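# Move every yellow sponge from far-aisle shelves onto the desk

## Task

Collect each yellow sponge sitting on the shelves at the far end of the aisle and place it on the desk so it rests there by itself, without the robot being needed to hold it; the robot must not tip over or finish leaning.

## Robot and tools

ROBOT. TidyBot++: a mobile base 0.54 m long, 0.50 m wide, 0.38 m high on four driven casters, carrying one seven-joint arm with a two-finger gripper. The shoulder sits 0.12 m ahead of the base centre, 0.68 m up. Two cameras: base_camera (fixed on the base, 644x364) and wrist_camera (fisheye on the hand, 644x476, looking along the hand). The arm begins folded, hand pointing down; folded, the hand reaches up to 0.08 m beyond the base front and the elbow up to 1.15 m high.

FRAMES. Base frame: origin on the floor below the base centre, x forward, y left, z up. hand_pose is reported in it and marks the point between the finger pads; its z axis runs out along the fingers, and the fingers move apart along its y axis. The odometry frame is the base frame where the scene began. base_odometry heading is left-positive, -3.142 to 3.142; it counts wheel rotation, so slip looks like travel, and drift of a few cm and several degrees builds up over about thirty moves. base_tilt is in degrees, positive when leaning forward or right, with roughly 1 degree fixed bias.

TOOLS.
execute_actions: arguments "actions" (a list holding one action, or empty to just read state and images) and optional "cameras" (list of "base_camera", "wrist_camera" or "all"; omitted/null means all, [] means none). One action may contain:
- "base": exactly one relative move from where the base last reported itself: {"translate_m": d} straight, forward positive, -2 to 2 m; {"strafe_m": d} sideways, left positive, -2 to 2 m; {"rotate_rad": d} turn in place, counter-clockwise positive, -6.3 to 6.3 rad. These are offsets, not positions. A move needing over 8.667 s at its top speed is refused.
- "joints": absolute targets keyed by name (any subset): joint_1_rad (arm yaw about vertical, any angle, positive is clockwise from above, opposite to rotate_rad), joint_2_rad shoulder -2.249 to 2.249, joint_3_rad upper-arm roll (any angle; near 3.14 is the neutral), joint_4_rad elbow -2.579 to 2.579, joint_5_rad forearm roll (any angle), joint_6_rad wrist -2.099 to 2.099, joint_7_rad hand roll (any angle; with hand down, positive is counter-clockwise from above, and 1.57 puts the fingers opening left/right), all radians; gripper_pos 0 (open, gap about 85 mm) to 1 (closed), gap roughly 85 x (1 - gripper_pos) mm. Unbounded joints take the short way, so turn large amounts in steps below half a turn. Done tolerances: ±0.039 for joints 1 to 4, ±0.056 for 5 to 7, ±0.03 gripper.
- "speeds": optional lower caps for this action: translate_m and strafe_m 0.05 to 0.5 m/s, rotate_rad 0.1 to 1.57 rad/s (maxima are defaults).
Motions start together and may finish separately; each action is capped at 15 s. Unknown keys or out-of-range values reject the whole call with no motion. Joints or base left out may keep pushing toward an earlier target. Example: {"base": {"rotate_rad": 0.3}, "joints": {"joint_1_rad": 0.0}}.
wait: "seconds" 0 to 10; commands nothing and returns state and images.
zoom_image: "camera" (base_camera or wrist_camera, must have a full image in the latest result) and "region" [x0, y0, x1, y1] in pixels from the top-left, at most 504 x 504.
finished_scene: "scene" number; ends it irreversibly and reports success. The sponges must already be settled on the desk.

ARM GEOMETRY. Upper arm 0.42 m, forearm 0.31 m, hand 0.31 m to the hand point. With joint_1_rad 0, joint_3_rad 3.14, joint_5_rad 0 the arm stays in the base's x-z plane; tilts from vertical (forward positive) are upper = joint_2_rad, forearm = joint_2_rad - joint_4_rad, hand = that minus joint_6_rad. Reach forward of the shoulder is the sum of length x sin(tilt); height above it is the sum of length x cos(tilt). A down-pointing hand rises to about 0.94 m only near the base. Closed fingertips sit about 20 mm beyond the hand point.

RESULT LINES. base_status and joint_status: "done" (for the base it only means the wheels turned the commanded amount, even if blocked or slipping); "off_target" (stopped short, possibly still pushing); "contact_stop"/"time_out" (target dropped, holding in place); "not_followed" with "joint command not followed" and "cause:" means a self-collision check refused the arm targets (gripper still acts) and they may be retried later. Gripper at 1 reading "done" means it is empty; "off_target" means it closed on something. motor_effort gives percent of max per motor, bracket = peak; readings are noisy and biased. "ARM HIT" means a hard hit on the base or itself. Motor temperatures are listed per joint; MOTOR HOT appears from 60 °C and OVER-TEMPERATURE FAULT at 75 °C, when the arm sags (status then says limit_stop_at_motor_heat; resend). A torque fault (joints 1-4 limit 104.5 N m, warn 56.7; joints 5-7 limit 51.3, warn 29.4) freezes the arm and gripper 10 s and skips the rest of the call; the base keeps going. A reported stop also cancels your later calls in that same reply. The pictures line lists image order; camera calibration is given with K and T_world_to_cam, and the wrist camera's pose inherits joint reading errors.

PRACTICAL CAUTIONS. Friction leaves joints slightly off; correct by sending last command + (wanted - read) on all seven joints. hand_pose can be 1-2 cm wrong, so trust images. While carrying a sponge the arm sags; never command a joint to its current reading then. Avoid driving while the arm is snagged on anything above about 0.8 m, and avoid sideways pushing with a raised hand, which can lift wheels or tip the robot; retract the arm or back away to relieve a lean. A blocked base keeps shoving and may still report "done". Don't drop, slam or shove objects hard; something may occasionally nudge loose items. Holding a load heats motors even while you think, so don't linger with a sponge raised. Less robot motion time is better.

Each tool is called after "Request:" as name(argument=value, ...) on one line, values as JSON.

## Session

Request:
execute_actions(actions=[{"joints":{"joint_6_rad":0.4}}])

Scene clock: 1.57 s.
Motor temperatures (°C, as the motors report them): [36 34 31 35 48 38 43]
base_odometry: x=+0.000 y=+0.000 heading=+0.000 (m, m, rad; odometry frame)
base_tilt: forward=-0.1 right=-0.1 (deg)
base_status: not commanded
joint_positions: joint_1_rad=+0.056 joint_2_rad=-0.343 joint_3_rad=+3.179 joint_4_rad=-2.566 joint_5_rad=+0.044 joint_6_rad=+0.395 joint_7_rad=+1.531 gripper_pos=+0.000
joint_status: all done
motor_effort: joint_1_rad=+1(0) joint_2_rad=-6(6) joint_3_rad=+1(0) joint_4_rad=+18(19) joint_5_rad=+0(0) joint_6_rad=+8(8) joint_7_rad=+0(0) (%)
hand_pose: x=+0.5276 y=-0.0324 z=+0.8084 quat_wxyz=(+0.016, +0.791, -0.035, +0.610) (m; base frame)
pictures: base_camera, wrist_camera
camera_calibration (this result's frames):
wrist_camera: T_world_to_cam=[[-0.0790182, -0.996473, 0.0282273, -0.0197128], [-0.239581, -0.00850295, -0.970839, 0.967394], [0.967656, -0.0834767, -0.238064, -0.185486], [0, 0, 0, 1]] pos_world=[0.409698, -0.0269014, 0.895583]
Images, in order (width x height): base_camera 644x364, wrist_camera 644x476.

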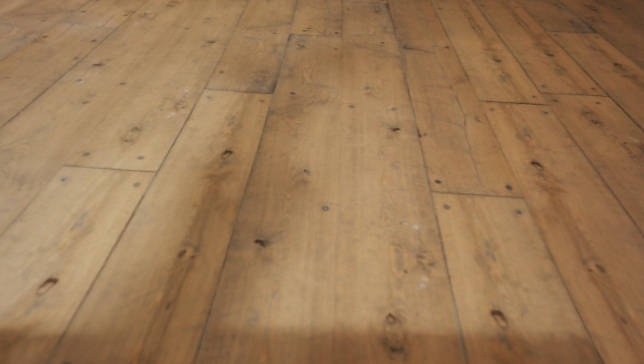

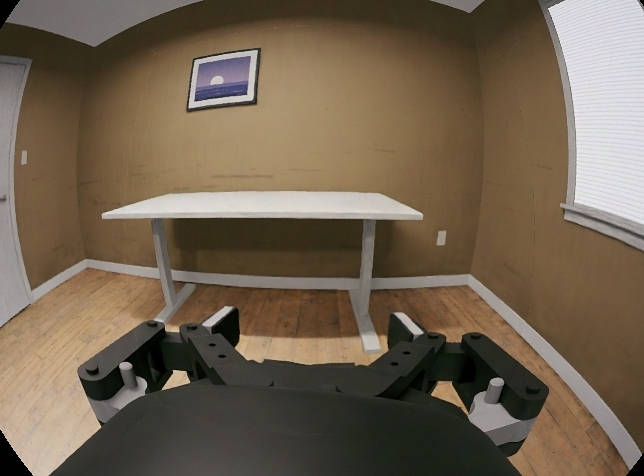

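Request:
execute_actions(actions=[{"base":{"rotate_rad":3.07},"joints":{"joint_6_rad":-0.5,"joint_1_rad":-0.01,"joint_3_rad":3.13,"joint_5_rad":-0.02,"joint_7_rad":1.58}}])

Scene clock: 6.97 s.
Motor temperatures (°C, as the motors report them): [36 34 31 35 48 38 43]
base_odometry: x=+0.000 y=+0.000 heading=+3.069 (m, m, rad; odometry frame)
base_tilt: forward=-0.1 right=-0.1 (deg)
base_status: done
joint_positions: joint_1_rad=+0.007 joint_2_rad=-0.343 joint_3_rad=+3.153 joint_4_rad=-2.566 joint_5_rad=+0.010 joint_6_rad=-0.494 joint_7_rad=+1.550 gripper_pos=+0.000
joint_status: all done
motor_effort: joint_1_rad=+1(1) joint_2_rad=-2(6) joint_3_rad=+0(1) joint_4_rad=+16(18) joint_5_rad=+0(0) joint_6_rad=+3(7) joint_7_rad=+0(0) (%)
hand_pose: x=+0.3556 y=-0.0041 z=+0.6036 quat_wxyz=(+0.001, +0.977, -0.015, +0.211) (m; base frame)
pictures: base_camera, wrist_camera
camera_calibration (this result's frames):
wrist_camera: T_world_to_cam=[[0.00168065, -0.999631, 0.027118, -0.0273605], [-0.90457, -0.0130807, -0.426124, 0.635271], [0.426321, -0.0238139, -0.904258, 0.52943], [0, 0, 0, 1]] pos_world=[0.348986, -0.00643281, 0.750187]
Images, in order (width x height): base_camera 644x364, wrist_camera 644x476.

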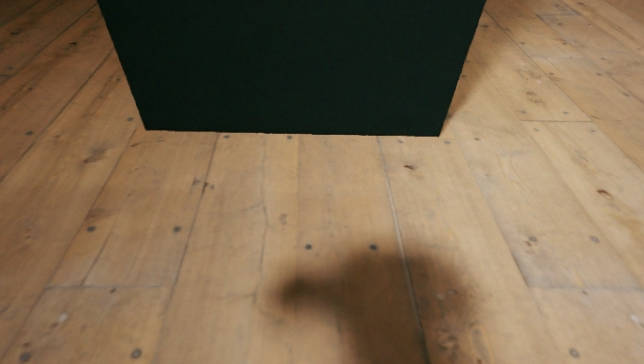

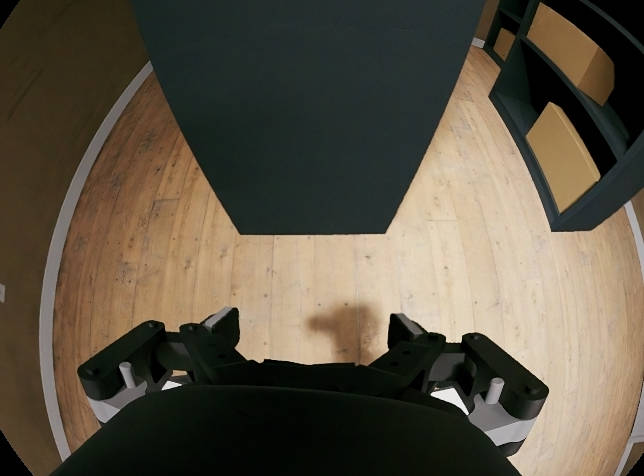

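Mirrored layout. Edge at y≈-0.22; centre ≈ -0.64.

Request:
execute_actions(actions=[{"base":{"strafe_m":-0.64},"joints":{"joint_6_rad":0.4}}])

Request:
execute_actions(actions=[{"base":{"translate_m":0.5}}])

Scene clock: 11.30 s.
Motor temperatures (°C, as the motors report them): [36 34 31 35 48 38 43]
base_odometry: x=+0.046 y=+0.638 heading=+3.069 (m, m, rad; odometry frame)
base_tilt: forward=-0.1 right=-0.1 (deg)
base_status: done
joint_positions: joint_1_rad=+0.007 joint_2_rad=-0.343 joint_3_rad=+3.152 joint_4_rad=-2.566 joint_5_rad=+0.010 joint_6_rad=+0.395 joint_7_rad=+1.550 gripper_pos=+0.000
joint_status: all done
motor_effort: joint_1_rad=+1(0) joint_2_rad=-6(7) joint_3_rad=+1(1) joint_4_rad=+18(19) joint_5_rad=+0(0) joint_6_rad=+8(8) joint_7_rad=+0(0) (%)
hand_pose: x=+0.5285 y=-0.0048 z=+0.8083 quat_wxyz=(-0.001, +0.792, -0.011, +0.611) (m; base frame)
pictures: base_camera, wrist_camera
camera_calibration (this result's frames):
wrist_camera: T_world_to_cam=[[-0.0203787, -0.999366, 0.0292085, -0.0239918], [-0.238467, -0.0235128, -0.970866, 0.967167], [0.970937, -0.0267502, -0.237836, -0.185752], [0, 0, 0, 1]] pos_world=[0.410501, -0.0062047, 0.895511]
Images, in order (width x height): base_camera 644x364, wrist_camera 644x476.

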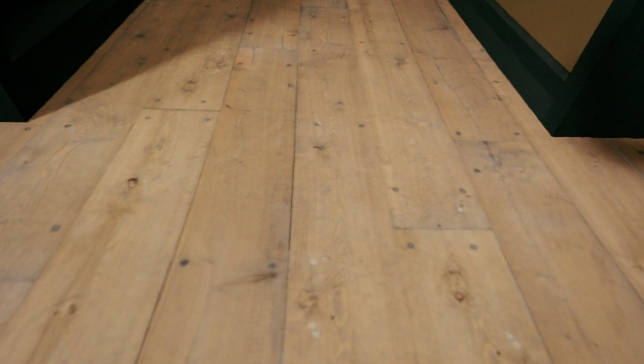

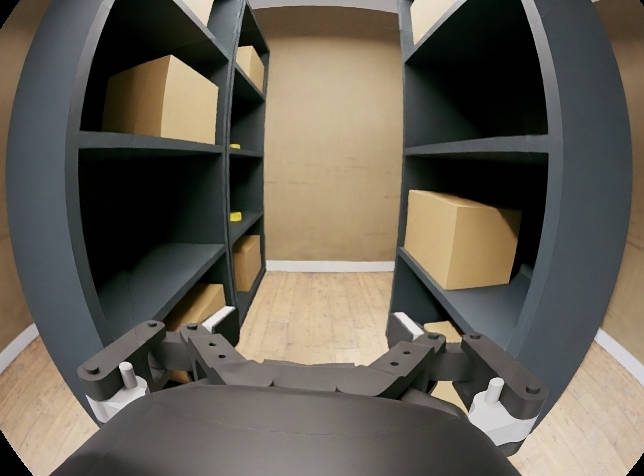

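Scene clock: 13.60 s.
Motor temperatures (°C, as the motors report them): [36 34 31 35 48 38 43]
base_odometry: x=-0.453 y=+0.675 heading=+3.069 (m, m, rad; odometry frame)
base_tilt: forward=-0.1 right=-0.1 (deg)
base_status: done
joint_positions: joint_1_rad=+0.007 joint_2_rad=-0.343 joint_3_rad=+3.152 joint_4_rad=-2.566 joint_5_rad=+0.010 joint_6_rad=+0.395 joint_7_rad=+1.550 gripper_pos=+0.000
joint_status: not commanded
motor_effort: joint_1_rad=+1(0) joint_2_rad=-7(10) joint_3_rad=+0(0) joint_4_rad=+18(20) joint_5_rad=+0(0) joint_6_rad=+8(8) joint_7_rad=+0(0) (%)
hand_pose: x=+0.5285 y=-0.0048 z=+0.8083 quat_wxyz=(-0.001, +0.792, -0.011, +0.611) (m; base frame)
pictures: base_camera, wrist_camera
camera_calibration (this result's frames):
wrist_camera: T_world_to_cam=[[-0.0203826, -0.999366, 0.0291996, -0.0239823], [-0.238583, -0.0235001, -0.970838, 0.967154], [0.970908, -0.0267547, -0.237952, -0.185658], [0, 0, 0, 1]] pos_world=[0.410515, -0.00620612, 0.895472]
Images, in order (width x height): base_camera 644x364, wrist_camera 644x476.

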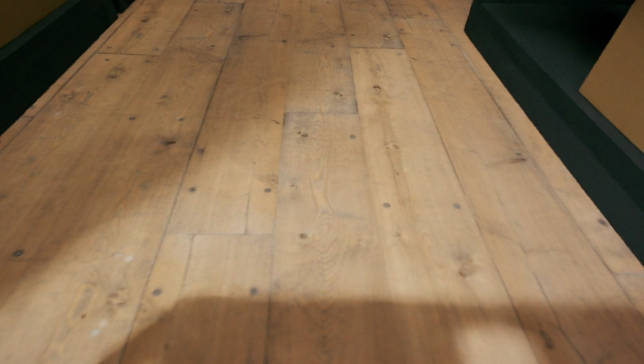

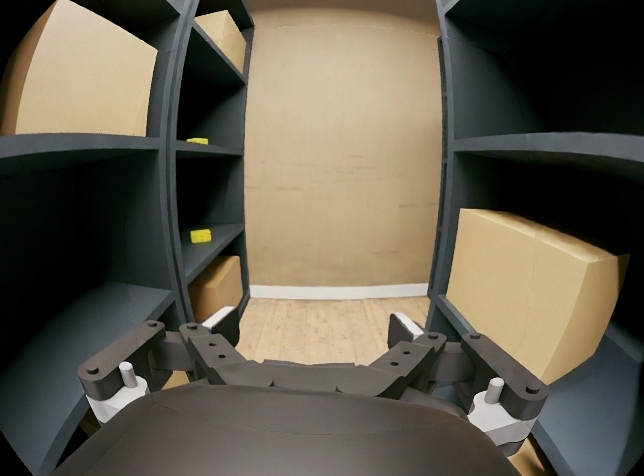

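Request:
execute_actions(actions=[{"base":{"rotate_rad":0.04}}], cameras=[])

Request:
execute_actions(actions=[{"base":{"translate_m":1.42},"joints":{"joint_2_rad":-0.4,"joint_4_rad":-1.3,"joint_6_rad":-1.2}}], cameras=["base_camera"])

Request:
execute_actions(actions=[{"base":{"strafe_m":-0.1},"joints":{"joint_1_rad":-1.59}}])

Scene clock: 17.90 s.
Motor temperatures (°C, as the motors report them): [36 34 31 35 48 38 43]
base_odometry: x=-0.453 y=+0.675 heading=+3.109 (m, m, rad; odometry frame)
base_tilt: forward=-0.1 right=-0.1 (deg)
base_status: done
joint_positions: joint_1_rad=+0.005 joint_2_rad=-0.343 joint_3_rad=+3.149 joint_4_rad=-2.566 joint_5_rad=+0.009 joint_6_rad=+0.395 joint_7_rad=+1.550 gripper_pos=+0.000
joint_status: not commanded
motor_effort: joint_1_rad=+1(1) joint_2_rad=-6(7) joint_3_rad=+0(1) joint_4_rad=+18(18) joint_5_rad=+0(1) joint_6_rad=+8(8) joint_7_rad=+0(0) (%)
hand_pose: x=+0.5285 y=-0.0029 z=+0.8083 quat_wxyz=(-0.002, +0.792, -0.009, +0.611) (m; base frame)
pictures: none
No camera images: the call's "cameras" was empty. Leave "cameras" out to get every camera's image.

Scene clock: 22.20 s.
Motor temperatures (°C, as the motors report them): [36 34 31 35 48 38 43]
base_odometry: x=-1.872 y=+0.720 heading=+3.109 (m, m, rad; odometry frame)
base_tilt: forward=-0.1 right=-0.1 (deg)
base_status: done
joint_positions: joint_1_rad=+0.005 joint_2_rad=-0.380 joint_3_rad=+3.149 joint_4_rad=-1.309 joint_5_rad=+0.009 joint_6_rad=-1.178 joint_7_rad=+1.550 gripper_pos=+0.000
joint_status: all done
motor_effort: joint_1_rad=+0(1) joint_2_rad=-4(10) joint_3_rad=+0(1) joint_4_rad=+18(21) joint_5_rad=+0(0) joint_6_rad=+7(8) joint_7_rad=+0(0) (%)
hand_pose: x=+0.4824 y=-0.0069 z=+1.1016 quat_wxyz=(+0.001, +0.869, -0.015, +0.494) (m; base frame)
pictures: base_camera
Images, in order (width x height): base_camera 644x364.

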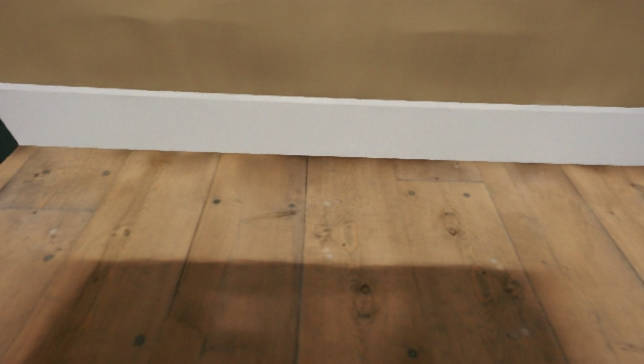

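Scene clock: 25.00 s.
Motor temperatures (°C, as the motors report them): [36 34 31 35 48 38 43]
base_odometry: x=-1.869 y=+0.820 heading=+3.109 (m, m, rad; odometry frame)
base_tilt: forward=-0.1 right=-0.1 (deg)
base_status: done
joint_positions: joint_1_rad=-1.572 joint_2_rad=-0.380 joint_3_rad=+3.149 joint_4_rad=-1.309 joint_5_rad=+0.008 joint_6_rad=-1.179 joint_7_rad=+1.550 gripper_pos=+0.000
joint_status: all done
motor_effort: joint_1_rad=+1(1) joint_2_rad=-5(6) joint_3_rad=+0(3) joint_4_rad=+18(19) joint_5_rad=+0(1) joint_6_rad=+7(7) joint_7_rad=+0(0) (%)
hand_pose: x=+0.1232 y=+0.3633 z=+1.1016 quat_wxyz=(-0.350, +0.623, +0.606, +0.349) (m; base frame)
pictures: base_camera, wrist_camera
camera_calibration (this result's frames):
wrist_camera: T_world_to_cam=[[0.999453, -0.0126201, 0.0305825, -0.158506], [0.0202532, -0.497547, -0.867201, 1.19008], [0.0261604, 0.867345, -0.497019, 0.364484], [0, 0, 0, 1]] pos_world=[0.124781, 0.273986, 1.21804]
Images, in order (width x height): base_camera 644x364, wrist_camera 644x476.

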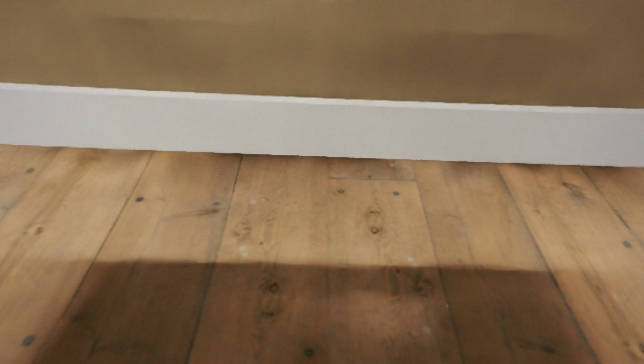

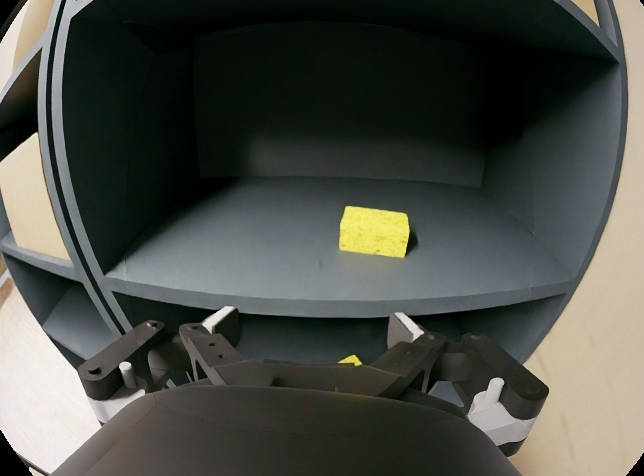

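Request:
execute_actions(actions=[{"base":{"strafe_m":0.1},"joints":{"joint_1_rad":-1.45,"joint_5_rad":0.82,"joint_7_rad":0.35,"joint_6_rad":-2.0,"joint_4_rad":-0.8}}], cameras=[])

Request:
execute_actions(actions=[{"base":{"translate_m":-0.28},"joints":{"joint_2_rad":0.4,"joint_4_rad":-0.45}}], cameras=["wrist_camera"])

Request:
execute_actions(actions=[{"base":{"strafe_m":0.1},"speeds":{"strafe_m":0.1}}])

Scene clock: 31.67 s.
Motor temperatures (°C, as the motors report them): [36 34 31 35 48 38 43]
base_odometry: x=-1.873 y=+0.720 heading=+3.109 (m, m, rad; odometry frame)
base_tilt: forward=-0.1 right=-0.1 (deg)
base_status: done
joint_positions: joint_1_rad=-1.470 joint_2_rad=-0.388 joint_3_rad=+3.148 joint_4_rad=-0.808 joint_5_rad=+0.795 joint_6_rad=-1.980 joint_7_rad=+0.375 gripper_pos=+0.000
joint_status: all done
motor_effort: joint_1_rad=+1(1) joint_2_rad=+5(8) joint_3_rad=-2(2) joint_4_rad=+10(19) joint_5_rad=+2(2) joint_6_rad=+5(8) joint_7_rad=+0(1) (%)
hand_pose: x=+0.3324 y=+0.0794 z=+1.1632 quat_wxyz=(-0.259, +0.888, -0.155, +0.346) (m; base frame)
pictures: none
No camera images: the call's "cameras" was empty. Leave "cameras" out to get every camera's image.

Scene clock: 33.93 s.
Motor temperatures (°C, as the motors report them): [36 34 31 35 48 38 43]
base_odometry: x=-1.593 y=+0.711 heading=+3.109 (m, m, rad; odometry frame)
base_tilt: forward=-0.2 right=-0.1 (deg)
base_status: done
joint_positions: joint_1_rad=-1.467 joint_2_rad=+0.392 joint_3_rad=+3.147 joint_4_rad=-0.464 joint_5_rad=+0.795 joint_6_rad=-1.980 joint_7_rad=+0.375 gripper_pos=+0.000
joint_status: all done
motor_effort: joint_1_rad=+0(2) joint_2_rad=-29(30) joint_3_rad=+1(4) joint_4_rad=+13(14) joint_5_rad=+4(5) joint_6_rad=+3(6) joint_7_rad=+0(0) (%)
hand_pose: x=+0.3671 y=+0.4115 z=+1.0448 quat_wxyz=(-0.058, +0.930, -0.083, +0.353) (m; base frame)
pictures: wrist_camera
camera_calibration (this result's frames):
wrist_camera: T_world_to_cam=[[-0.0934319, -0.987393, -0.12777, 0.56776], [-0.730462, 0.155183, -0.665089, 0.955669], [0.676532, 0.0311902, -0.735752, 0.642833], [0, 0, 0, 1]] pos_world=[0.316229, 0.392249, 1.18111]
Images, in order (width x height): wrist_camera 644x476.

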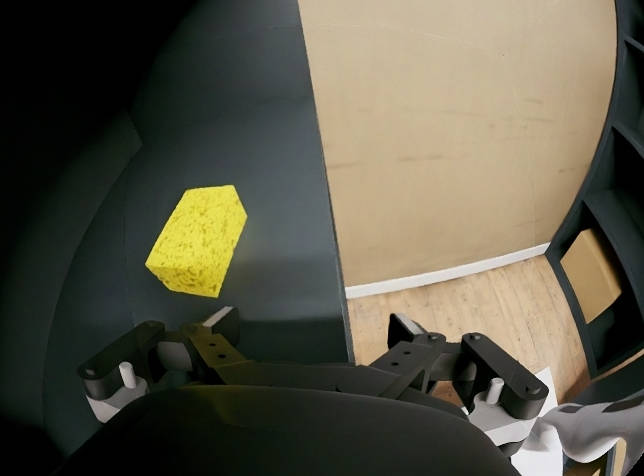

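Scene clock: 35.43 s.
Motor temperatures (°C, as the motors report them): [36 34 31 35 48 38 43]
base_odometry: x=-1.596 y=+0.610 heading=+3.109 (m, m, rad; odometry frame)
base_tilt: forward=-0.1 right=-0.1 (deg)
base_status: done
joint_positions: joint_1_rad=-1.467 joint_2_rad=+0.394 joint_3_rad=+3.147 joint_4_rad=-0.462 joint_5_rad=+0.795 joint_6_rad=-1.980 joint_7_rad=+0.375 gripper_pos=+0.000
joint_status: not commanded
motor_effort: joint_1_rad=+0(1) joint_2_rad=-28(32) joint_3_rad=+1(2) joint_4_rad=+13(14) joint_5_rad=+4(5) joint_6_rad=+2(3) joint_7_rad=+0(0) (%)
hand_pose: x=+0.3674 y=+0.4122 z=+1.0445 quat_wxyz=(-0.058, +0.930, -0.084, +0.353) (m; base frame)
pictures: base_camera, wrist_camera
camera_calibration (this result's frames):
wrist_camera: T_world_to_cam=[[-0.0941411, -0.987336, -0.127693, 0.568609], [-0.730246, 0.155661, -0.665214, 0.955419], [0.676666, 0.0306236, -0.735653, 0.642419], [0, 0, 0, 1]] pos_world=[0.316517, 0.393013, 1.18076]
Images, in order (width x height): base_camera 644x364, wrist_camera 644x476.

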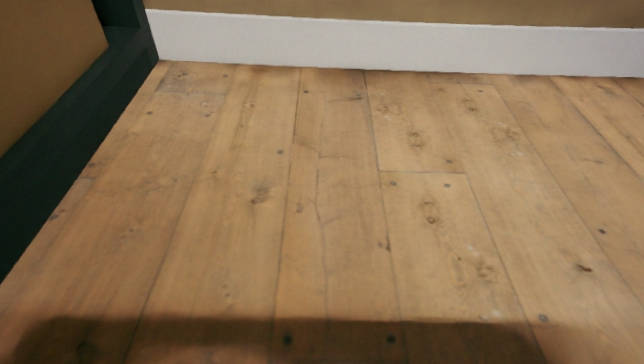

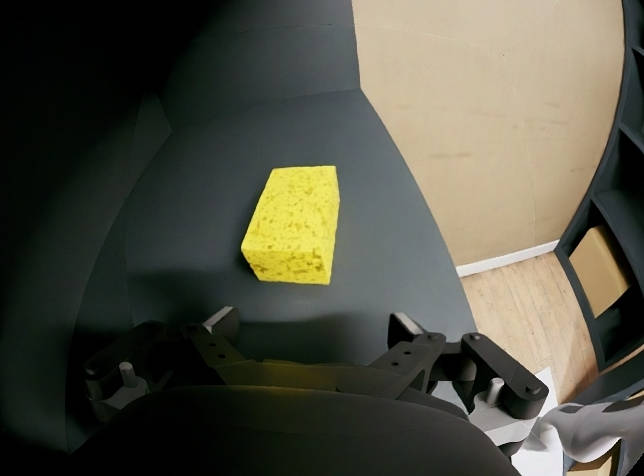

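Lowering j2 shifts +.025 y and −.03 z: ideal.

Request:
execute_actions(actions=[{"joints":{"joint_2_rad":0.47}}], cameras=["wrist_camera"])

Request:
execute_actions(actions=[{"base":{"translate_m":0.08},"speeds":{"translate_m":0.08}}], cameras=["wrist_camera"])

Scene clock: 38.90 s.
Motor temperatures (°C, as the motors report them): [36 34 31 35 48 38 43]
base_odometry: x=-1.596 y=+0.610 heading=+3.109 (m, m, rad; odometry frame)
base_tilt: forward=-0.1 right=-0.1 (deg)
base_status: not commanded
joint_positions: joint_1_rad=-1.467 joint_2_rad=+0.456 joint_3_rad=+3.147 joint_4_rad=-0.459 joint_5_rad=+0.795 joint_6_rad=-1.980 joint_7_rad=+0.375 gripper_pos=+0.000
joint_status: all done
motor_effort: joint_1_rad=+0(0) joint_2_rad=-32(33) joint_3_rad=+1(1) joint_4_rad=+14(14) joint_5_rad=+4(4) joint_6_rad=+2(3) joint_7_rad=+0(0) (%)
hand_pose: x=+0.3697 y=+0.4338 z=+1.0176 quat_wxyz=(-0.030, +0.932, -0.074, +0.352) (m; base frame)
pictures: wrist_camera
camera_calibration (this result's frames):
wrist_camera: T_world_to_cam=[[-0.0947363, -0.993111, -0.0689561, 0.529664], [-0.734328, 0.116483, -0.668726, 0.957912], [0.672151, -0.0127162, -0.740305, 0.645675], [0, 0, 0, 1]] pos_world=[0.319609, 0.422646, 1.1551]
Images, in order (width x height): wrist_camera 644x476.

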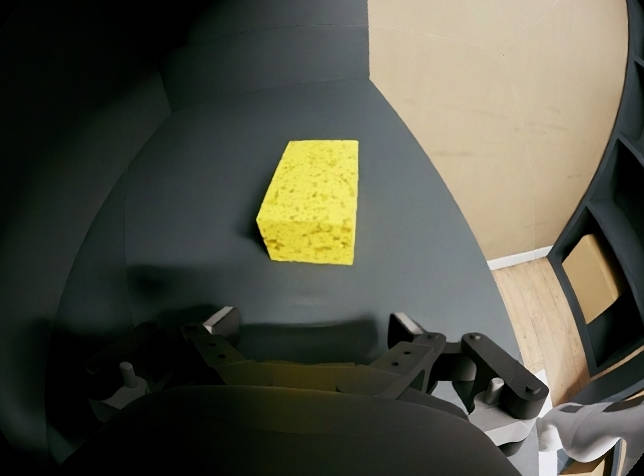

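Scene clock: 40.37 s.
Motor temperatures (°C, as the motors report them): [36 34 31 35 48 38 43]
base_odometry: x=-1.676 y=+0.613 heading=+3.110 (m, m, rad; odometry frame)
base_tilt: forward=-0.1 right=-0.1 (deg)
base_status: done
joint_positions: joint_1_rad=-1.461 joint_2_rad=+0.456 joint_3_rad=+3.147 joint_4_rad=-0.459 joint_5_rad=+0.795 joint_6_rad=-1.980 joint_7_rad=+0.375 gripper_pos=+0.000
joint_status: not commanded
motor_effort: joint_1_rad=+0(2) joint_2_rad=-31(33) joint_3_rad=+1(2) joint_4_rad=+14(14) joint_5_rad=+4(5) joint_6_rad=+2(2) joint_7_rad=+0(0) (%)
hand_pose: x=+0.3721 y=+0.4324 z=+1.0176 quat_wxyz=(-0.029, +0.932, -0.076, +0.352) (m; base frame)
pictures: wrist_camera
camera_calibration (this result's frames):
wrist_camera: T_world_to_cam=[[-0.100232, -0.992572, -0.068953, 0.530314], [-0.733674, 0.120543, -0.668724, 0.957832], [0.672068, -0.0164383, -0.740307, 0.645689], [0, 0, 0, 1]] pos_world=[0.321944, 0.421529, 1.1551]
Images, in order (width x height): wrist_camera 644x476.

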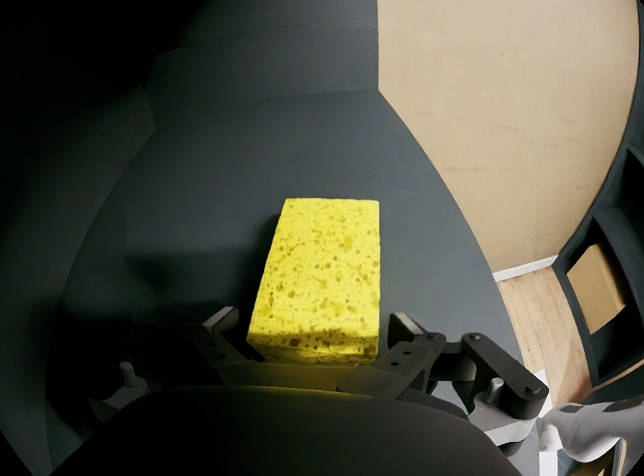

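Request:
execute_actions(actions=[{"base":{"translate_m":0.015},"joints":{"gripper_pos":1}}], cameras=["wrist_camera"])

Request:
execute_actions(actions=[{"joints":{"joint_2_rad":0.37}}], cameras=[])

Request:
execute_actions(actions=[{"base":{"strafe_m":-0.1},"joints":{"joint_1_rad":-0.4}}])

Scene clock: 44.87 s.
Motor temperatures (°C, as the motors report them): [36 34 31 35 48 38 43]
base_odometry: x=-1.691 y=+0.613 heading=+3.110 (m, m, rad; odometry frame)
base_tilt: forward=-0.1 right=-0.1 (deg)
base_status: done
joint_positions: joint_1_rad=-1.459 joint_2_rad=+0.458 joint_3_rad=+3.147 joint_4_rad=-0.450 joint_5_rad=+0.800 joint_6_rad=-1.980 joint_7_rad=+0.375 gripper_pos=+0.381
joint_status: gripper_pos off_target (ended at +0.381, target +1.000)
motor_effort: joint_1_rad=+1(3) joint_2_rad=-29(32) joint_3_rad=+1(2) joint_4_rad=+13(13) joint_5_rad=+4(5) joint_6_rad=+2(2) joint_7_rad=+0(0) (%)
hand_pose: x=+0.3740 y=+0.4321 z=+1.0199 quat_wxyz=(-0.032, +0.931, -0.080, +0.354) (m; base frame)
pictures: wrist_camera
camera_calibration (this result's frames):
wrist_camera: T_world_to_cam=[[-0.104986, -0.991566, -0.0759918, 0.538866], [-0.730235, 0.128737, -0.670957, 0.958312], [0.675081, -0.0149491, -0.737592, 0.641534], [0, 0, 0, 1]] pos_world=[0.323279, 0.420541, 1.15713]
Images, in order (width x height): wrist_camera 644x476.

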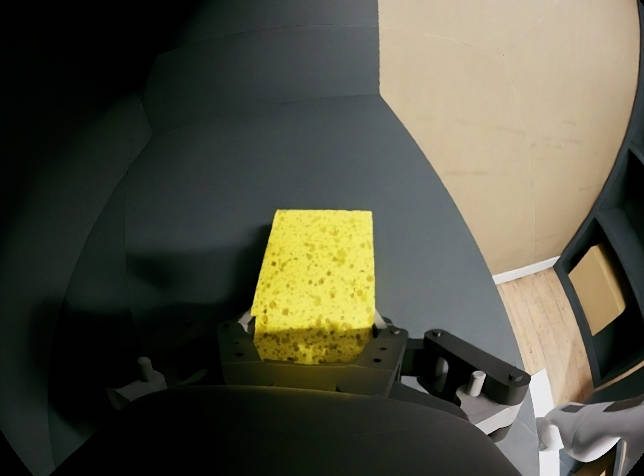

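Scene clock: 45.93 s.
Motor temperatures (°C, as the motors report them): [36 34 31 35 48 38 43]
base_odometry: x=-1.691 y=+0.613 heading=+3.110 (m, m, rad; odometry frame)
base_tilt: forward=-0.1 right=-0.1 (deg)
base_status: not commanded
joint_positions: joint_1_rad=-1.459 joint_2_rad=+0.383 joint_3_rad=+3.147 joint_4_rad=-0.450 joint_5_rad=+0.800 joint_6_rad=-1.980 joint_7_rad=+0.375 gripper_pos=+0.381
joint_status: all done
motor_effort: joint_1_rad=+1(0) joint_2_rad=-28(34) joint_3_rad=+1(1) joint_4_rad=+13(14) joint_5_rad=+4(5) joint_6_rad=+3(3) joint_7_rad=+0(0) (%)
hand_pose: x=+0.3711 y=+0.4058 z=+1.0531 quat_wxyz=(-0.066, +0.928, -0.093, +0.355) (m; base frame)
pictures: none
No camera images: the call's "cameras" was empty. Leave "cameras" out to get every camera's image.

Scene clock: 48.27 s.
Motor temperatures (°C, as the motors report them): [36 34 31 35 48 38 43]
base_odometry: x=-1.688 y=+0.713 heading=+3.110 (m, m, rad; odometry frame)
base_tilt: forward=-0.1 right=-0.1 (deg)
base_status: done
joint_positions: joint_1_rad=-0.415 joint_2_rad=+0.375 joint_3_rad=+3.147 joint_4_rad=-0.450 joint_5_rad=+0.800 joint_6_rad=-1.980 joint_7_rad=+0.375 gripper_pos=+0.381
joint_status: all done
motor_effort: joint_1_rad=+0(3) joint_2_rad=-27(33) joint_3_rad=+1(2) joint_4_rad=+13(14) joint_5_rad=+4(5) joint_6_rad=+3(4) joint_7_rad=+0(0) (%)
hand_pose: x=+0.5937 y=-0.0150 z=+1.0565 quat_wxyz=(+0.116, +0.757, -0.544, +0.343) (m; base frame)
pictures: base_camera, wrist_camera
camera_calibration (this result's frames):
wrist_camera: T_world_to_cam=[[-0.901088, -0.403896, -0.157823, 0.689359], [-0.205467, 0.718179, -0.664833, 0.891674], [0.381869, -0.566646, -0.73013, 0.671396], [0, 0, 0, 1]] pos_world=[0.547997, 0.0184919, 1.19182]
Images, in order (width x height): base_camera 644x364, wrist_camera 644x476.

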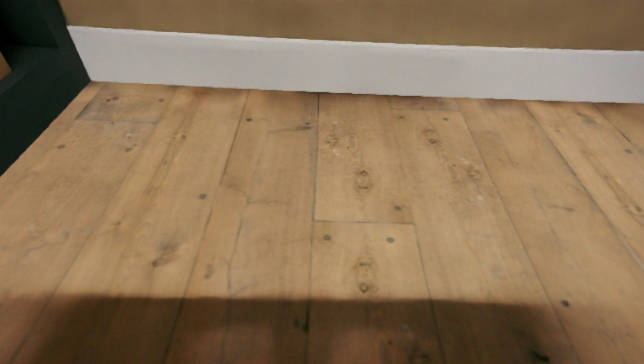

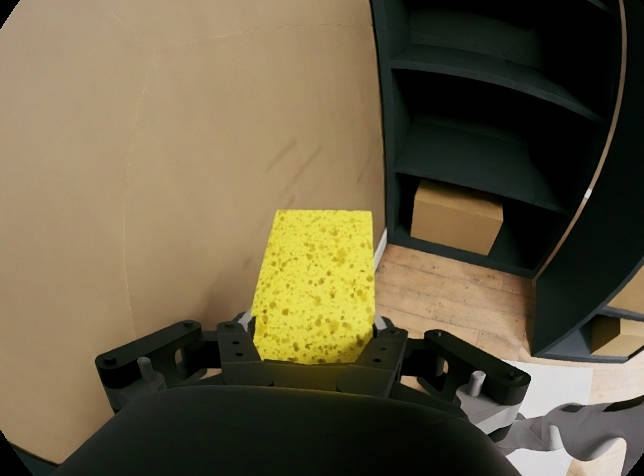

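Request:
execute_actions(actions=[{"base":{"translate_m":-2}}], cameras=[])

Request:
execute_actions(actions=[{"base":{"translate_m":-0.5},"joints":{"joint_1_rad":-2.85,"joint_2_rad":0.45,"joint_4_rad":-0.9,"joint_5_rad":-0.02,"joint_6_rad":-0.8,"joint_7_rad":1.58}}], cameras=["wrist_camera"])

Scene clock: 55.63 s.
Motor temperatures (°C, as the motors report them): [36 34 31 35 48 38 43]
base_odometry: x=+0.311 y=+0.649 heading=+3.110 (m, m, rad; odometry frame)
base_tilt: forward=-0.1 right=-0.1 (deg)
base_status: done
joint_positions: joint_1_rad=-0.414 joint_2_rad=+0.375 joint_3_rad=+3.147 joint_4_rad=-0.450 joint_5_rad=+0.800 joint_6_rad=-1.980 joint_7_rad=+0.375 gripper_pos=+0.381
joint_status: not commanded
motor_effort: joint_1_rad=+1(0) joint_2_rad=-26(34) joint_3_rad=+1(1) joint_4_rad=+13(15) joint_5_rad=+4(5) joint_6_rad=+3(4) joint_7_rad=+0(0) (%)
hand_pose: x=+0.5934 y=-0.0154 z=+1.0568 quat_wxyz=(+0.116, +0.757, -0.544, +0.343) (m; base frame)
pictures: none
No camera images: the call's "cameras" was empty. Leave "cameras" out to get every camera's image.

Scene clock: 59.07 s.
Motor temperatures (°C, as the motors report them): [36 35 31 35 48 38 43]
base_odometry: x=+0.811 y=+0.633 heading=+3.110 (m, m, rad; odometry frame)
base_tilt: forward=-0.2 right=-0.1 (deg)
base_status: done
joint_positions: joint_1_rad=-2.840 joint_2_rad=+0.430 joint_3_rad=+3.146 joint_4_rad=-0.887 joint_5_rad=+0.008 joint_6_rad=-0.825 joint_7_rad=+1.551 gripper_pos=+0.381
joint_status: all done
motor_effort: joint_1_rad=+0(4) joint_2_rad=-38(40) joint_3_rad=+0(2) joint_4_rad=+21(21) joint_5_rad=+0(5) joint_6_rad=+7(7) joint_7_rad=+0(0) (%)
hand_pose: x=-0.5886 y=+0.2226 z=+0.9746 quat_wxyz=(-0.474, +0.141, +0.866, +0.073) (m; base frame)
pictures: wrist_camera
camera_calibration (this result's frames):
wrist_camera: T_world_to_cam=[[0.302864, 0.952337, 0.0364432, -0.0755964], [0.511763, -0.130256, -0.849195, 1.21432], [-0.803972, 0.275841, -0.526821, 0.114132], [0, 0, 0, 1]] pos_world=[-0.506789, 0.198683, 1.09407]
Images, in order (width x height): wrist_camera 644x476.

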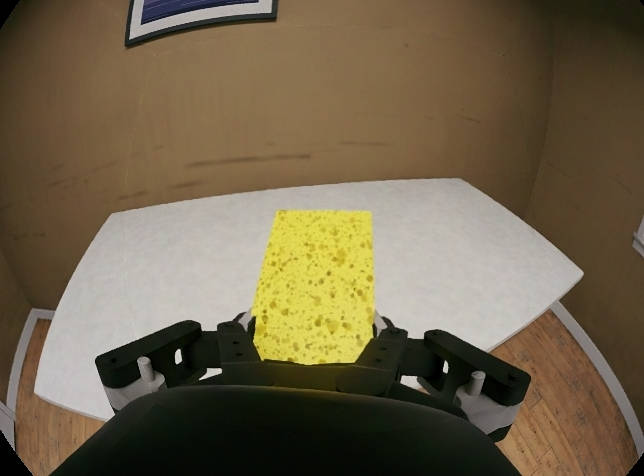

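Request:
execute_actions(actions=[{"base":{"translate_m":-0.22},"joints":{"joint_2_rad":0.67}}], cameras=["wrist_camera"])

Request:
execute_actions(actions=[{"joints":{"joint_2_rad":0.73}}], cameras=[])

Scene clock: 62.57 s.
Motor temperatures (°C, as the motors report them): [36 35 31 35 48 38 43]
base_odometry: x=+1.031 y=+0.626 heading=+3.109 (m, m, rad; odometry frame)
base_tilt: forward=-0.2 right=-0.1 (deg)
base_status: done
joint_positions: joint_1_rad=-2.841 joint_2_rad=+0.687 joint_3_rad=+3.146 joint_4_rad=-0.902 joint_5_rad=+0.008 joint_6_rad=-0.822 joint_7_rad=+1.551 gripper_pos=+0.381
joint_status: all done
motor_effort: joint_1_rad=+1(1) joint_2_rad=-45(52) joint_3_rad=-1(2) joint_4_rad=+20(23) joint_5_rad=+0(0) joint_6_rad=+5(7) joint_7_rad=+0(0) (%)
hand_pose: x=-0.6338 y=+0.2364 z=+0.7695 quat_wxyz=(-0.353, +0.149, +0.922, +0.055) (m; base frame)
pictures: wrist_camera
camera_calibration (this result's frames):
wrist_camera: T_world_to_cam=[[0.293125, 0.955362, 0.0368991, -0.0748155], [0.708992, -0.191317, -0.678769, 1.07335], [-0.641411, 0.225125, -0.733424, 0.239927], [0, 0, 0, 1]] pos_world=[-0.585176, 0.222813, 0.907288]
Images, in order (width x height): wrist_camera 644x476.

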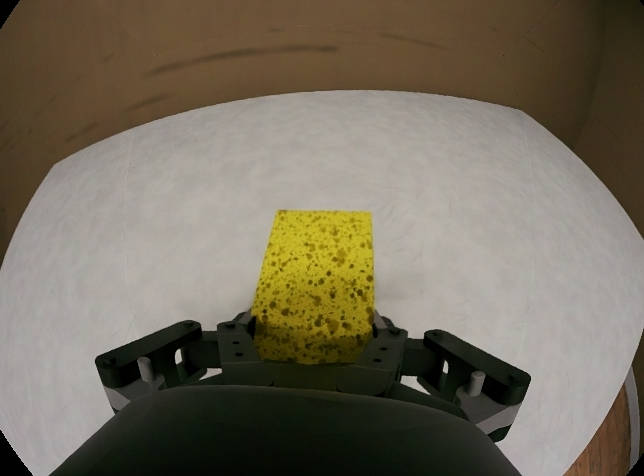

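Scene clock: 63.43 s.
Motor temperatures (°C, as the motors report them): [36 35 31 35 48 38 43]
base_odometry: x=+1.031 y=+0.626 heading=+3.109 (m, m, rad; odometry frame)
base_tilt: forward=-0.2 right=-0.1 (deg)
base_status: not commanded
joint_positions: joint_1_rad=-2.841 joint_2_rad=+0.713 joint_3_rad=+3.146 joint_4_rad=-0.900 joint_5_rad=+0.008 joint_6_rad=-0.820 joint_7_rad=+1.551 gripper_pos=+0.381
joint_status: all done
motor_effort: joint_1_rad=+0(0) joint_2_rad=-43(48) joint_3_rad=+0(1) joint_4_rad=+18(21) joint_5_rad=+0(0) joint_6_rad=+4(5) joint_7_rad=+0(0) (%)
hand_pose: x=-0.6365 y=+0.2373 z=+0.7506 quat_wxyz=(-0.343, +0.149, +0.926, +0.054) (m; base frame)
pictures: none
No camera images: the call's "cameras" was empty. Leave "cameras" out to get every camera's image.

Request:
execute_actions(actions=[{"joints":{"gripper_pos":0}}], cameras=[])

Request:
execute_actions(actions=[{"joints":{"joint_2_rad":0.4}}], cameras=[])

Request:
execute_actions(actions=[{"base":{"translate_m":0.9},"joints":{"joint_1_rad":0.01,"joint_2_rad":-0.3,"joint_4_rad":-2.5,"joint_6_rad":0.1}}])

Scene clock: 67.00 s.
Motor temperatures (°C, as the motors report them): [36 35 31 35 48 38 43]
base_odometry: x=+1.031 y=+0.626 heading=+3.109 (m, m, rad; odometry frame)
base_tilt: forward=-0.2 right=-0.1 (deg)
base_status: not commanded
joint_positions: joint_1_rad=-2.841 joint_2_rad=+0.713 joint_3_rad=+3.146 joint_4_rad=-0.900 joint_5_rad=+0.008 joint_6_rad=-0.820 joint_7_rad=+1.551 gripper_pos=+0.000
joint_status: all done
motor_effort: joint_1_rad=+0(0) joint_2_rad=-46(48) joint_3_rad=-1(1) joint_4_rad=+20(20) joint_5_rad=+0(0) joint_6_rad=+5(5) joint_7_rad=+0(0) (%)
hand_pose: x=-0.6366 y=+0.2373 z=+0.7508 quat_wxyz=(-0.343, +0.149, +0.926, +0.054) (m; base frame)
pictures: none
No camera images: the call's "cameras" was empty. Leave "cameras" out to get every camera's image.

Scene clock: 68.67 s.
Motor temperatures (°C, as the motors report them): [36 35 31 35 48 38 43]
base_odometry: x=+1.031 y=+0.626 heading=+3.109 (m, m, rad; odometry frame)
base_tilt: forward=-0.2 right=-0.1 (deg)
base_status: not commanded
joint_positions: joint_1_rad=-2.841 joint_2_rad=+0.392 joint_3_rad=+3.146 joint_4_rad=-0.896 joint_5_rad=+0.008 joint_6_rad=-0.820 joint_7_rad=+1.551 gripper_pos=+0.000
joint_status: all done
motor_effort: joint_1_rad=+0(1) joint_2_rad=-37(50) joint_3_rad=+0(1) joint_4_rad=+21(22) joint_5_rad=+0(0) joint_6_rad=+7(7) joint_7_rad=+0(0) (%)
hand_pose: x=-0.5776 y=+0.2190 z=+0.9988 quat_wxyz=(-0.488, +0.139, +0.858, +0.075) (m; base frame)
pictures: none
No camera images: the call's "cameras" was empty. Leave "cameras" out to get every camera's image.

Scene clock: 72.40 s.
Motor temperatures (°C, as the motors report them): [36 35 31 35 48 38 43]
base_odometry: x=+0.131 y=+0.654 heading=+3.110 (m, m, rad; odometry frame)
base_tilt: forward=-0.1 right=-0.1 (deg)
base_status: done
joint_positions: joint_1_rad=-0.008 joint_2_rad=-0.274 joint_3_rad=+3.143 joint_4_rad=-2.488 joint_5_rad=+0.006 joint_6_rad=+0.075 joint_7_rad=+1.551 gripper_pos=+0.000
joint_status: all done
motor_effort: joint_1_rad=+0(4) joint_2_rad=-8(40) joint_3_rad=+0(3) joint_4_rad=+18(22) joint_5_rad=+0(1) joint_6_rad=+7(7) joint_7_rad=+0(0) (%)
hand_pose: x=+0.5189 y=+0.0043 z=+0.7307 quat_wxyz=(-0.005, +0.877, -0.003, +0.480) (m; base frame)
pictures: base_camera, wrist_camera
camera_calibration (this result's frames):
wrist_camera: T_world_to_cam=[[0.00930064, -0.999472, 0.031131, -0.0296326], [-0.52431, -0.0313839, -0.850949, 0.950477], [0.851477, -0.00840791, -0.524325, 0.0765702], [0, 0, 0, 1]] pos_world=[0.433422, 0.000856427, 0.849877]
Images, in order (width x height): base_camera 644x364, wrist_camera 644x476.

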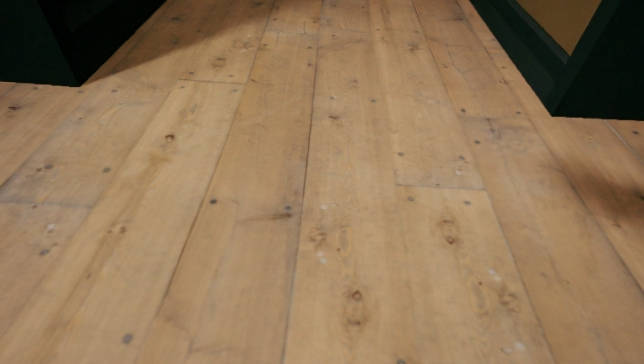

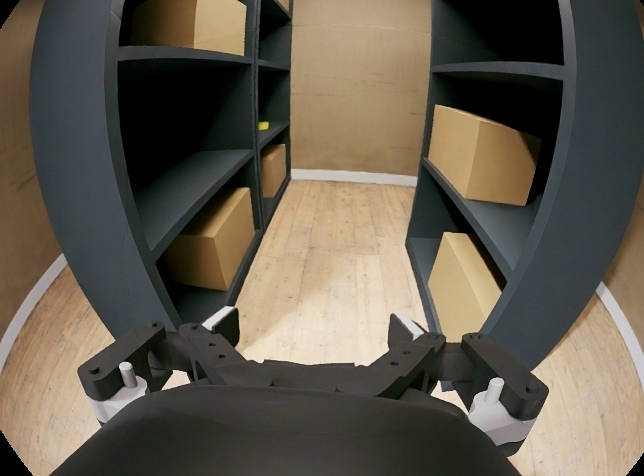

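Slight left yaw, acceptable.

Request:
execute_actions(actions=[{"base":{"translate_m":1.52},"joints":{"joint_1_rad":-0.55}}])

Scene clock: 77.70 s.
Motor temperatures (°C, as the motors report them): [36 35 31 35 48 38 43]
base_odometry: x=-1.388 y=+0.702 heading=+3.110 (m, m, rad; odometry frame)
base_tilt: forward=-0.1 right=-0.1 (deg)
base_status: done
joint_positions: joint_1_rad=-0.532 joint_2_rad=-0.281 joint_3_rad=+3.143 joint_4_rad=-2.491 joint_5_rad=+0.006 joint_6_rad=+0.078 joint_7_rad=+1.551 gripper_pos=+0.000
joint_status: all done
motor_effort: joint_1_rad=+0(1) joint_2_rad=-8(10) joint_3_rad=+0(1) joint_4_rad=+18(19) joint_5_rad=+0(0) joint_6_rad=+7(7) joint_7_rad=+0(0) (%)
hand_pose: x=+0.4624 y=+0.2033 z=+0.7326 quat_wxyz=(-0.130, +0.846, +0.224, +0.465) (m; base frame)
pictures: base_camera, wrist_camera
camera_calibration (this result's frames):
wrist_camera: T_world_to_cam=[[0.507842, -0.860888, 0.0311274, -0.0889328], [-0.433513, -0.286622, -0.85435, 0.941071], [0.744422, 0.420381, -0.518765, 0.0856794], [0, 0, 0, 1]] pos_world=[0.389349, 0.157153, 0.85122]
Images, in order (width x height): base_camera 644x364, wrist_camera 644x476.

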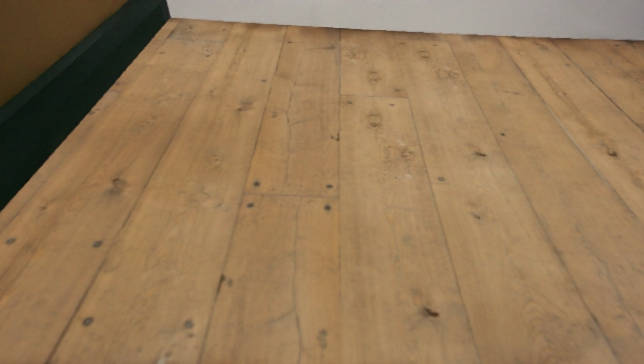

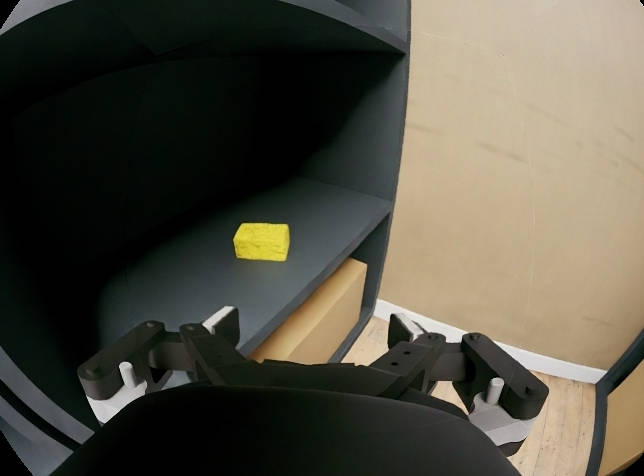

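Request:
execute_actions(actions=[{"joints":{"joint_6_rad":-0.6}}], cameras=[])

Request:
execute_actions(actions=[{"base":{"translate_m":0.76},"speeds":{"translate_m":0.3},"joints":{"joint_1_rad":-1.97}}], cameras=["base_camera"])

Request:
execute_actions(actions=[{"joints":{"joint_6_rad":0.2,"joint_2_rad":0.0,"joint_4_rad":-2.45}}], cameras=["wrist_camera"])

Scene clock: 81.90 s.
Motor temperatures (°C, as the motors report them): [36 35 31 35 48 38 43]
base_odometry: x=-1.388 y=+0.702 heading=+3.110 (m, m, rad; odometry frame)
base_tilt: forward=-0.1 right=-0.1 (deg)
base_status: not commanded
joint_positions: joint_1_rad=-0.532 joint_2_rad=-0.281 joint_3_rad=+3.143 joint_4_rad=-2.499 joint_5_rad=+0.006 joint_6_rad=-0.595 joint_7_rad=+1.551 gripper_pos=+0.000
joint_status: all done
motor_effort: joint_1_rad=+1(1) joint_2_rad=-6(9) joint_3_rad=+0(0) joint_4_rad=+15(18) joint_5_rad=+0(0) joint_6_rad=+2(7) joint_7_rad=+0(0) (%)
hand_pose: x=+0.3212 y=+0.1191 z=+0.6019 quat_wxyz=(-0.043, +0.954, +0.251, +0.158) (m; base frame)
pictures: none
No camera images: the call's "cameras" was empty. Leave "cameras" out to get every camera's image.

Scene clock: 85.37 s.
Motor temperatures (°C, as the motors report them): [36 35 31 35 48 38 43]
base_odometry: x=-2.148 y=+0.726 heading=+3.110 (m, m, rad; odometry frame)
base_tilt: forward=-0.1 right=-0.1 (deg)
base_status: done
joint_positions: joint_1_rad=-1.951 joint_2_rad=-0.282 joint_3_rad=+3.143 joint_4_rad=-2.499 joint_5_rad=+0.006 joint_6_rad=-0.595 joint_7_rad=+1.551 gripper_pos=+0.000
joint_status: all done
motor_effort: joint_1_rad=+1(0) joint_2_rad=-6(5) joint_3_rad=+0(1) joint_4_rad=+15(16) joint_5_rad=+0(1) joint_6_rad=+2(3) joint_7_rad=+0(0) (%)
hand_pose: x=+0.0318 y=+0.2179 z=+0.6022 quat_wxyz=(-0.136, +0.560, +0.812, +0.092) (m; base frame)
pictures: base_camera
Images, in order (width x height): base_camera 644x364.

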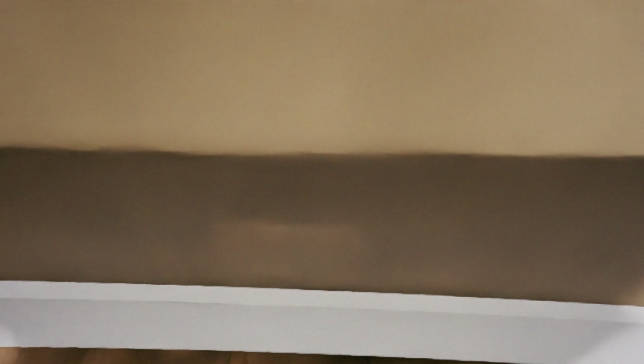

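Scene clock: 86.77 s.
Motor temperatures (°C, as the motors report them): [36 35 31 35 48 38 43]
base_odometry: x=-2.148 y=+0.726 heading=+3.110 (m, m, rad; odometry frame)
base_tilt: forward=-0.1 right=-0.1 (deg)
base_status: not commanded
joint_positions: joint_1_rad=-1.951 joint_2_rad=-0.020 joint_3_rad=+3.143 joint_4_rad=-2.459 joint_5_rad=+0.006 joint_6_rad=+0.182 joint_7_rad=+1.551 gripper_pos=+0.000
joint_status: all done
motor_effort: joint_1_rad=+0(0) joint_2_rad=-15(15) joint_3_rad=+0(0) joint_4_rad=+15(17) joint_5_rad=+0(0) joint_6_rad=+6(5) joint_7_rad=+0(0) (%)
hand_pose: x=-0.0437 y=+0.4040 z=+0.6653 quat_wxyz=(-0.356, +0.512, +0.744, +0.237) (m; base frame)
pictures: wrist_camera
camera_calibration (this result's frames):
wrist_camera: T_world_to_cam=[[0.926185, 0.375831, 0.0305284, -0.137969], [0.255675, -0.566439, -0.783439, 0.817741], [-0.277148, 0.733416, -0.620718, 0.239836], [0, 0, 0, 1]] pos_world=[-0.0148208, 0.339154, 0.793733]
Images, in order (width x height): wrist_camera 644x476.

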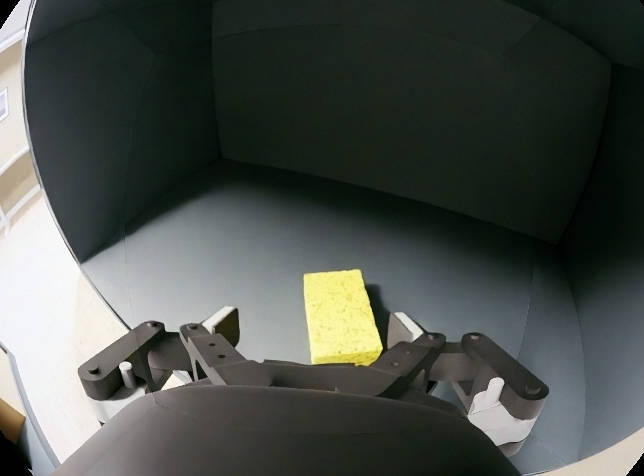

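Request:
execute_actions(actions=[{"base":{"translate_m":0.03},"joints":{"joint_6_rad":0.41,"joint_2_rad":0.33,"joint_4_rad":-2.36,"joint_7_rad":1.7}}], cameras=["wrist_camera"])

Request:
execute_actions(actions=[{"joints":{"joint_2_rad":0.395}}], cameras=["wrist_camera"])

Scene clock: 89.97 s.
Motor temperatures (°C, as the motors report them): [36 35 31 35 48 38 43]
base_odometry: x=-2.178 y=+0.727 heading=+3.110 (m, m, rad; odometry frame)
base_tilt: forward=-0.1 right=-0.1 (deg)
base_status: done
joint_positions: joint_1_rad=-1.955 joint_2_rad=+0.313 joint_3_rad=+3.143 joint_4_rad=-2.374 joint_5_rad=+0.006 joint_6_rad=+0.385 joint_7_rad=+1.670 gripper_pos=+0.000
joint_status: all done
motor_effort: joint_1_rad=+1(1) joint_2_rad=-23(25) joint_3_rad=+0(2) joint_4_rad=+12(15) joint_5_rad=+0(0) joint_6_rad=+6(6) joint_7_rad=+0(0) (%)
hand_pose: x=-0.0694 y=+0.4626 z=+0.5921 quat_wxyz=(-0.326, +0.470, +0.783, +0.245) (m; base frame)
pictures: wrist_camera
camera_calibration (this result's frames):
wrist_camera: T_world_to_cam=[[0.884673, 0.450936, 0.118363, -0.223567], [0.378257, -0.545842, -0.747649, 0.777933], [-0.272534, 0.706196, -0.653461, 0.1766], [0, 0, 0, 1]] pos_world=[-0.0483452, 0.400728, 0.723484]
Images, in order (width x height): wrist_camera 644x476.

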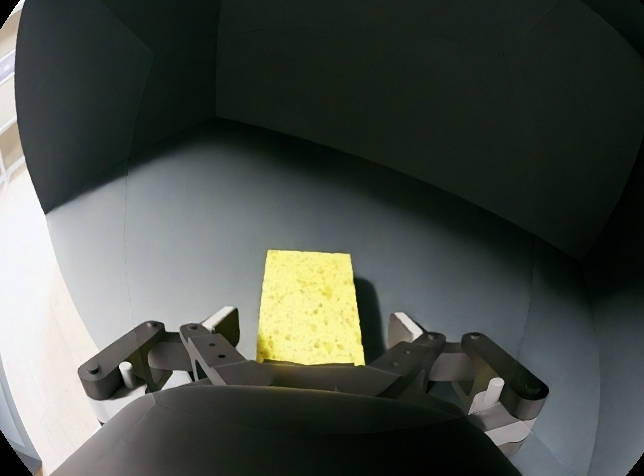

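Scene clock: 90.80 s.
Motor temperatures (°C, as the motors report them): [36 35 31 35 48 38 43]
base_odometry: x=-2.178 y=+0.727 heading=+3.110 (m, m, rad; odometry frame)
base_tilt: forward=-0.1 right=-0.1 (deg)
base_status: not commanded
joint_positions: joint_1_rad=-1.955 joint_2_rad=+0.377 joint_3_rad=+3.143 joint_4_rad=-2.372 joint_5_rad=+0.006 joint_6_rad=+0.387 joint_7_rad=+1.670 gripper_pos=+0.000
joint_status: all done
motor_effort: joint_1_rad=+1(0) joint_2_rad=-25(26) joint_3_rad=+0(1) joint_4_rad=+10(12) joint_5_rad=+0(0) joint_6_rad=+5(6) joint_7_rad=+0(0) (%)
hand_pose: x=-0.0674 y=+0.4575 z=+0.5613 quat_wxyz=(-0.304, +0.476, +0.793, +0.228) (m; base frame)
pictures: wrist_camera
camera_calibration (this result's frames):
wrist_camera: T_world_to_cam=[[0.882041, 0.457449, 0.112893, -0.219527], [0.394803, -0.586775, -0.706984, 0.748334], [-0.257166, 0.668159, -0.698162, 0.204183], [0, 0, 0, 1]] pos_world=[-0.0493042, 0.403099, 0.696396]
Images, in order (width x height): wrist_camera 644x476.

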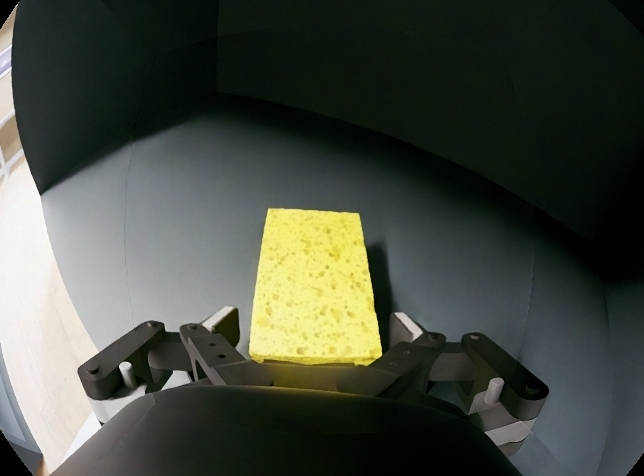

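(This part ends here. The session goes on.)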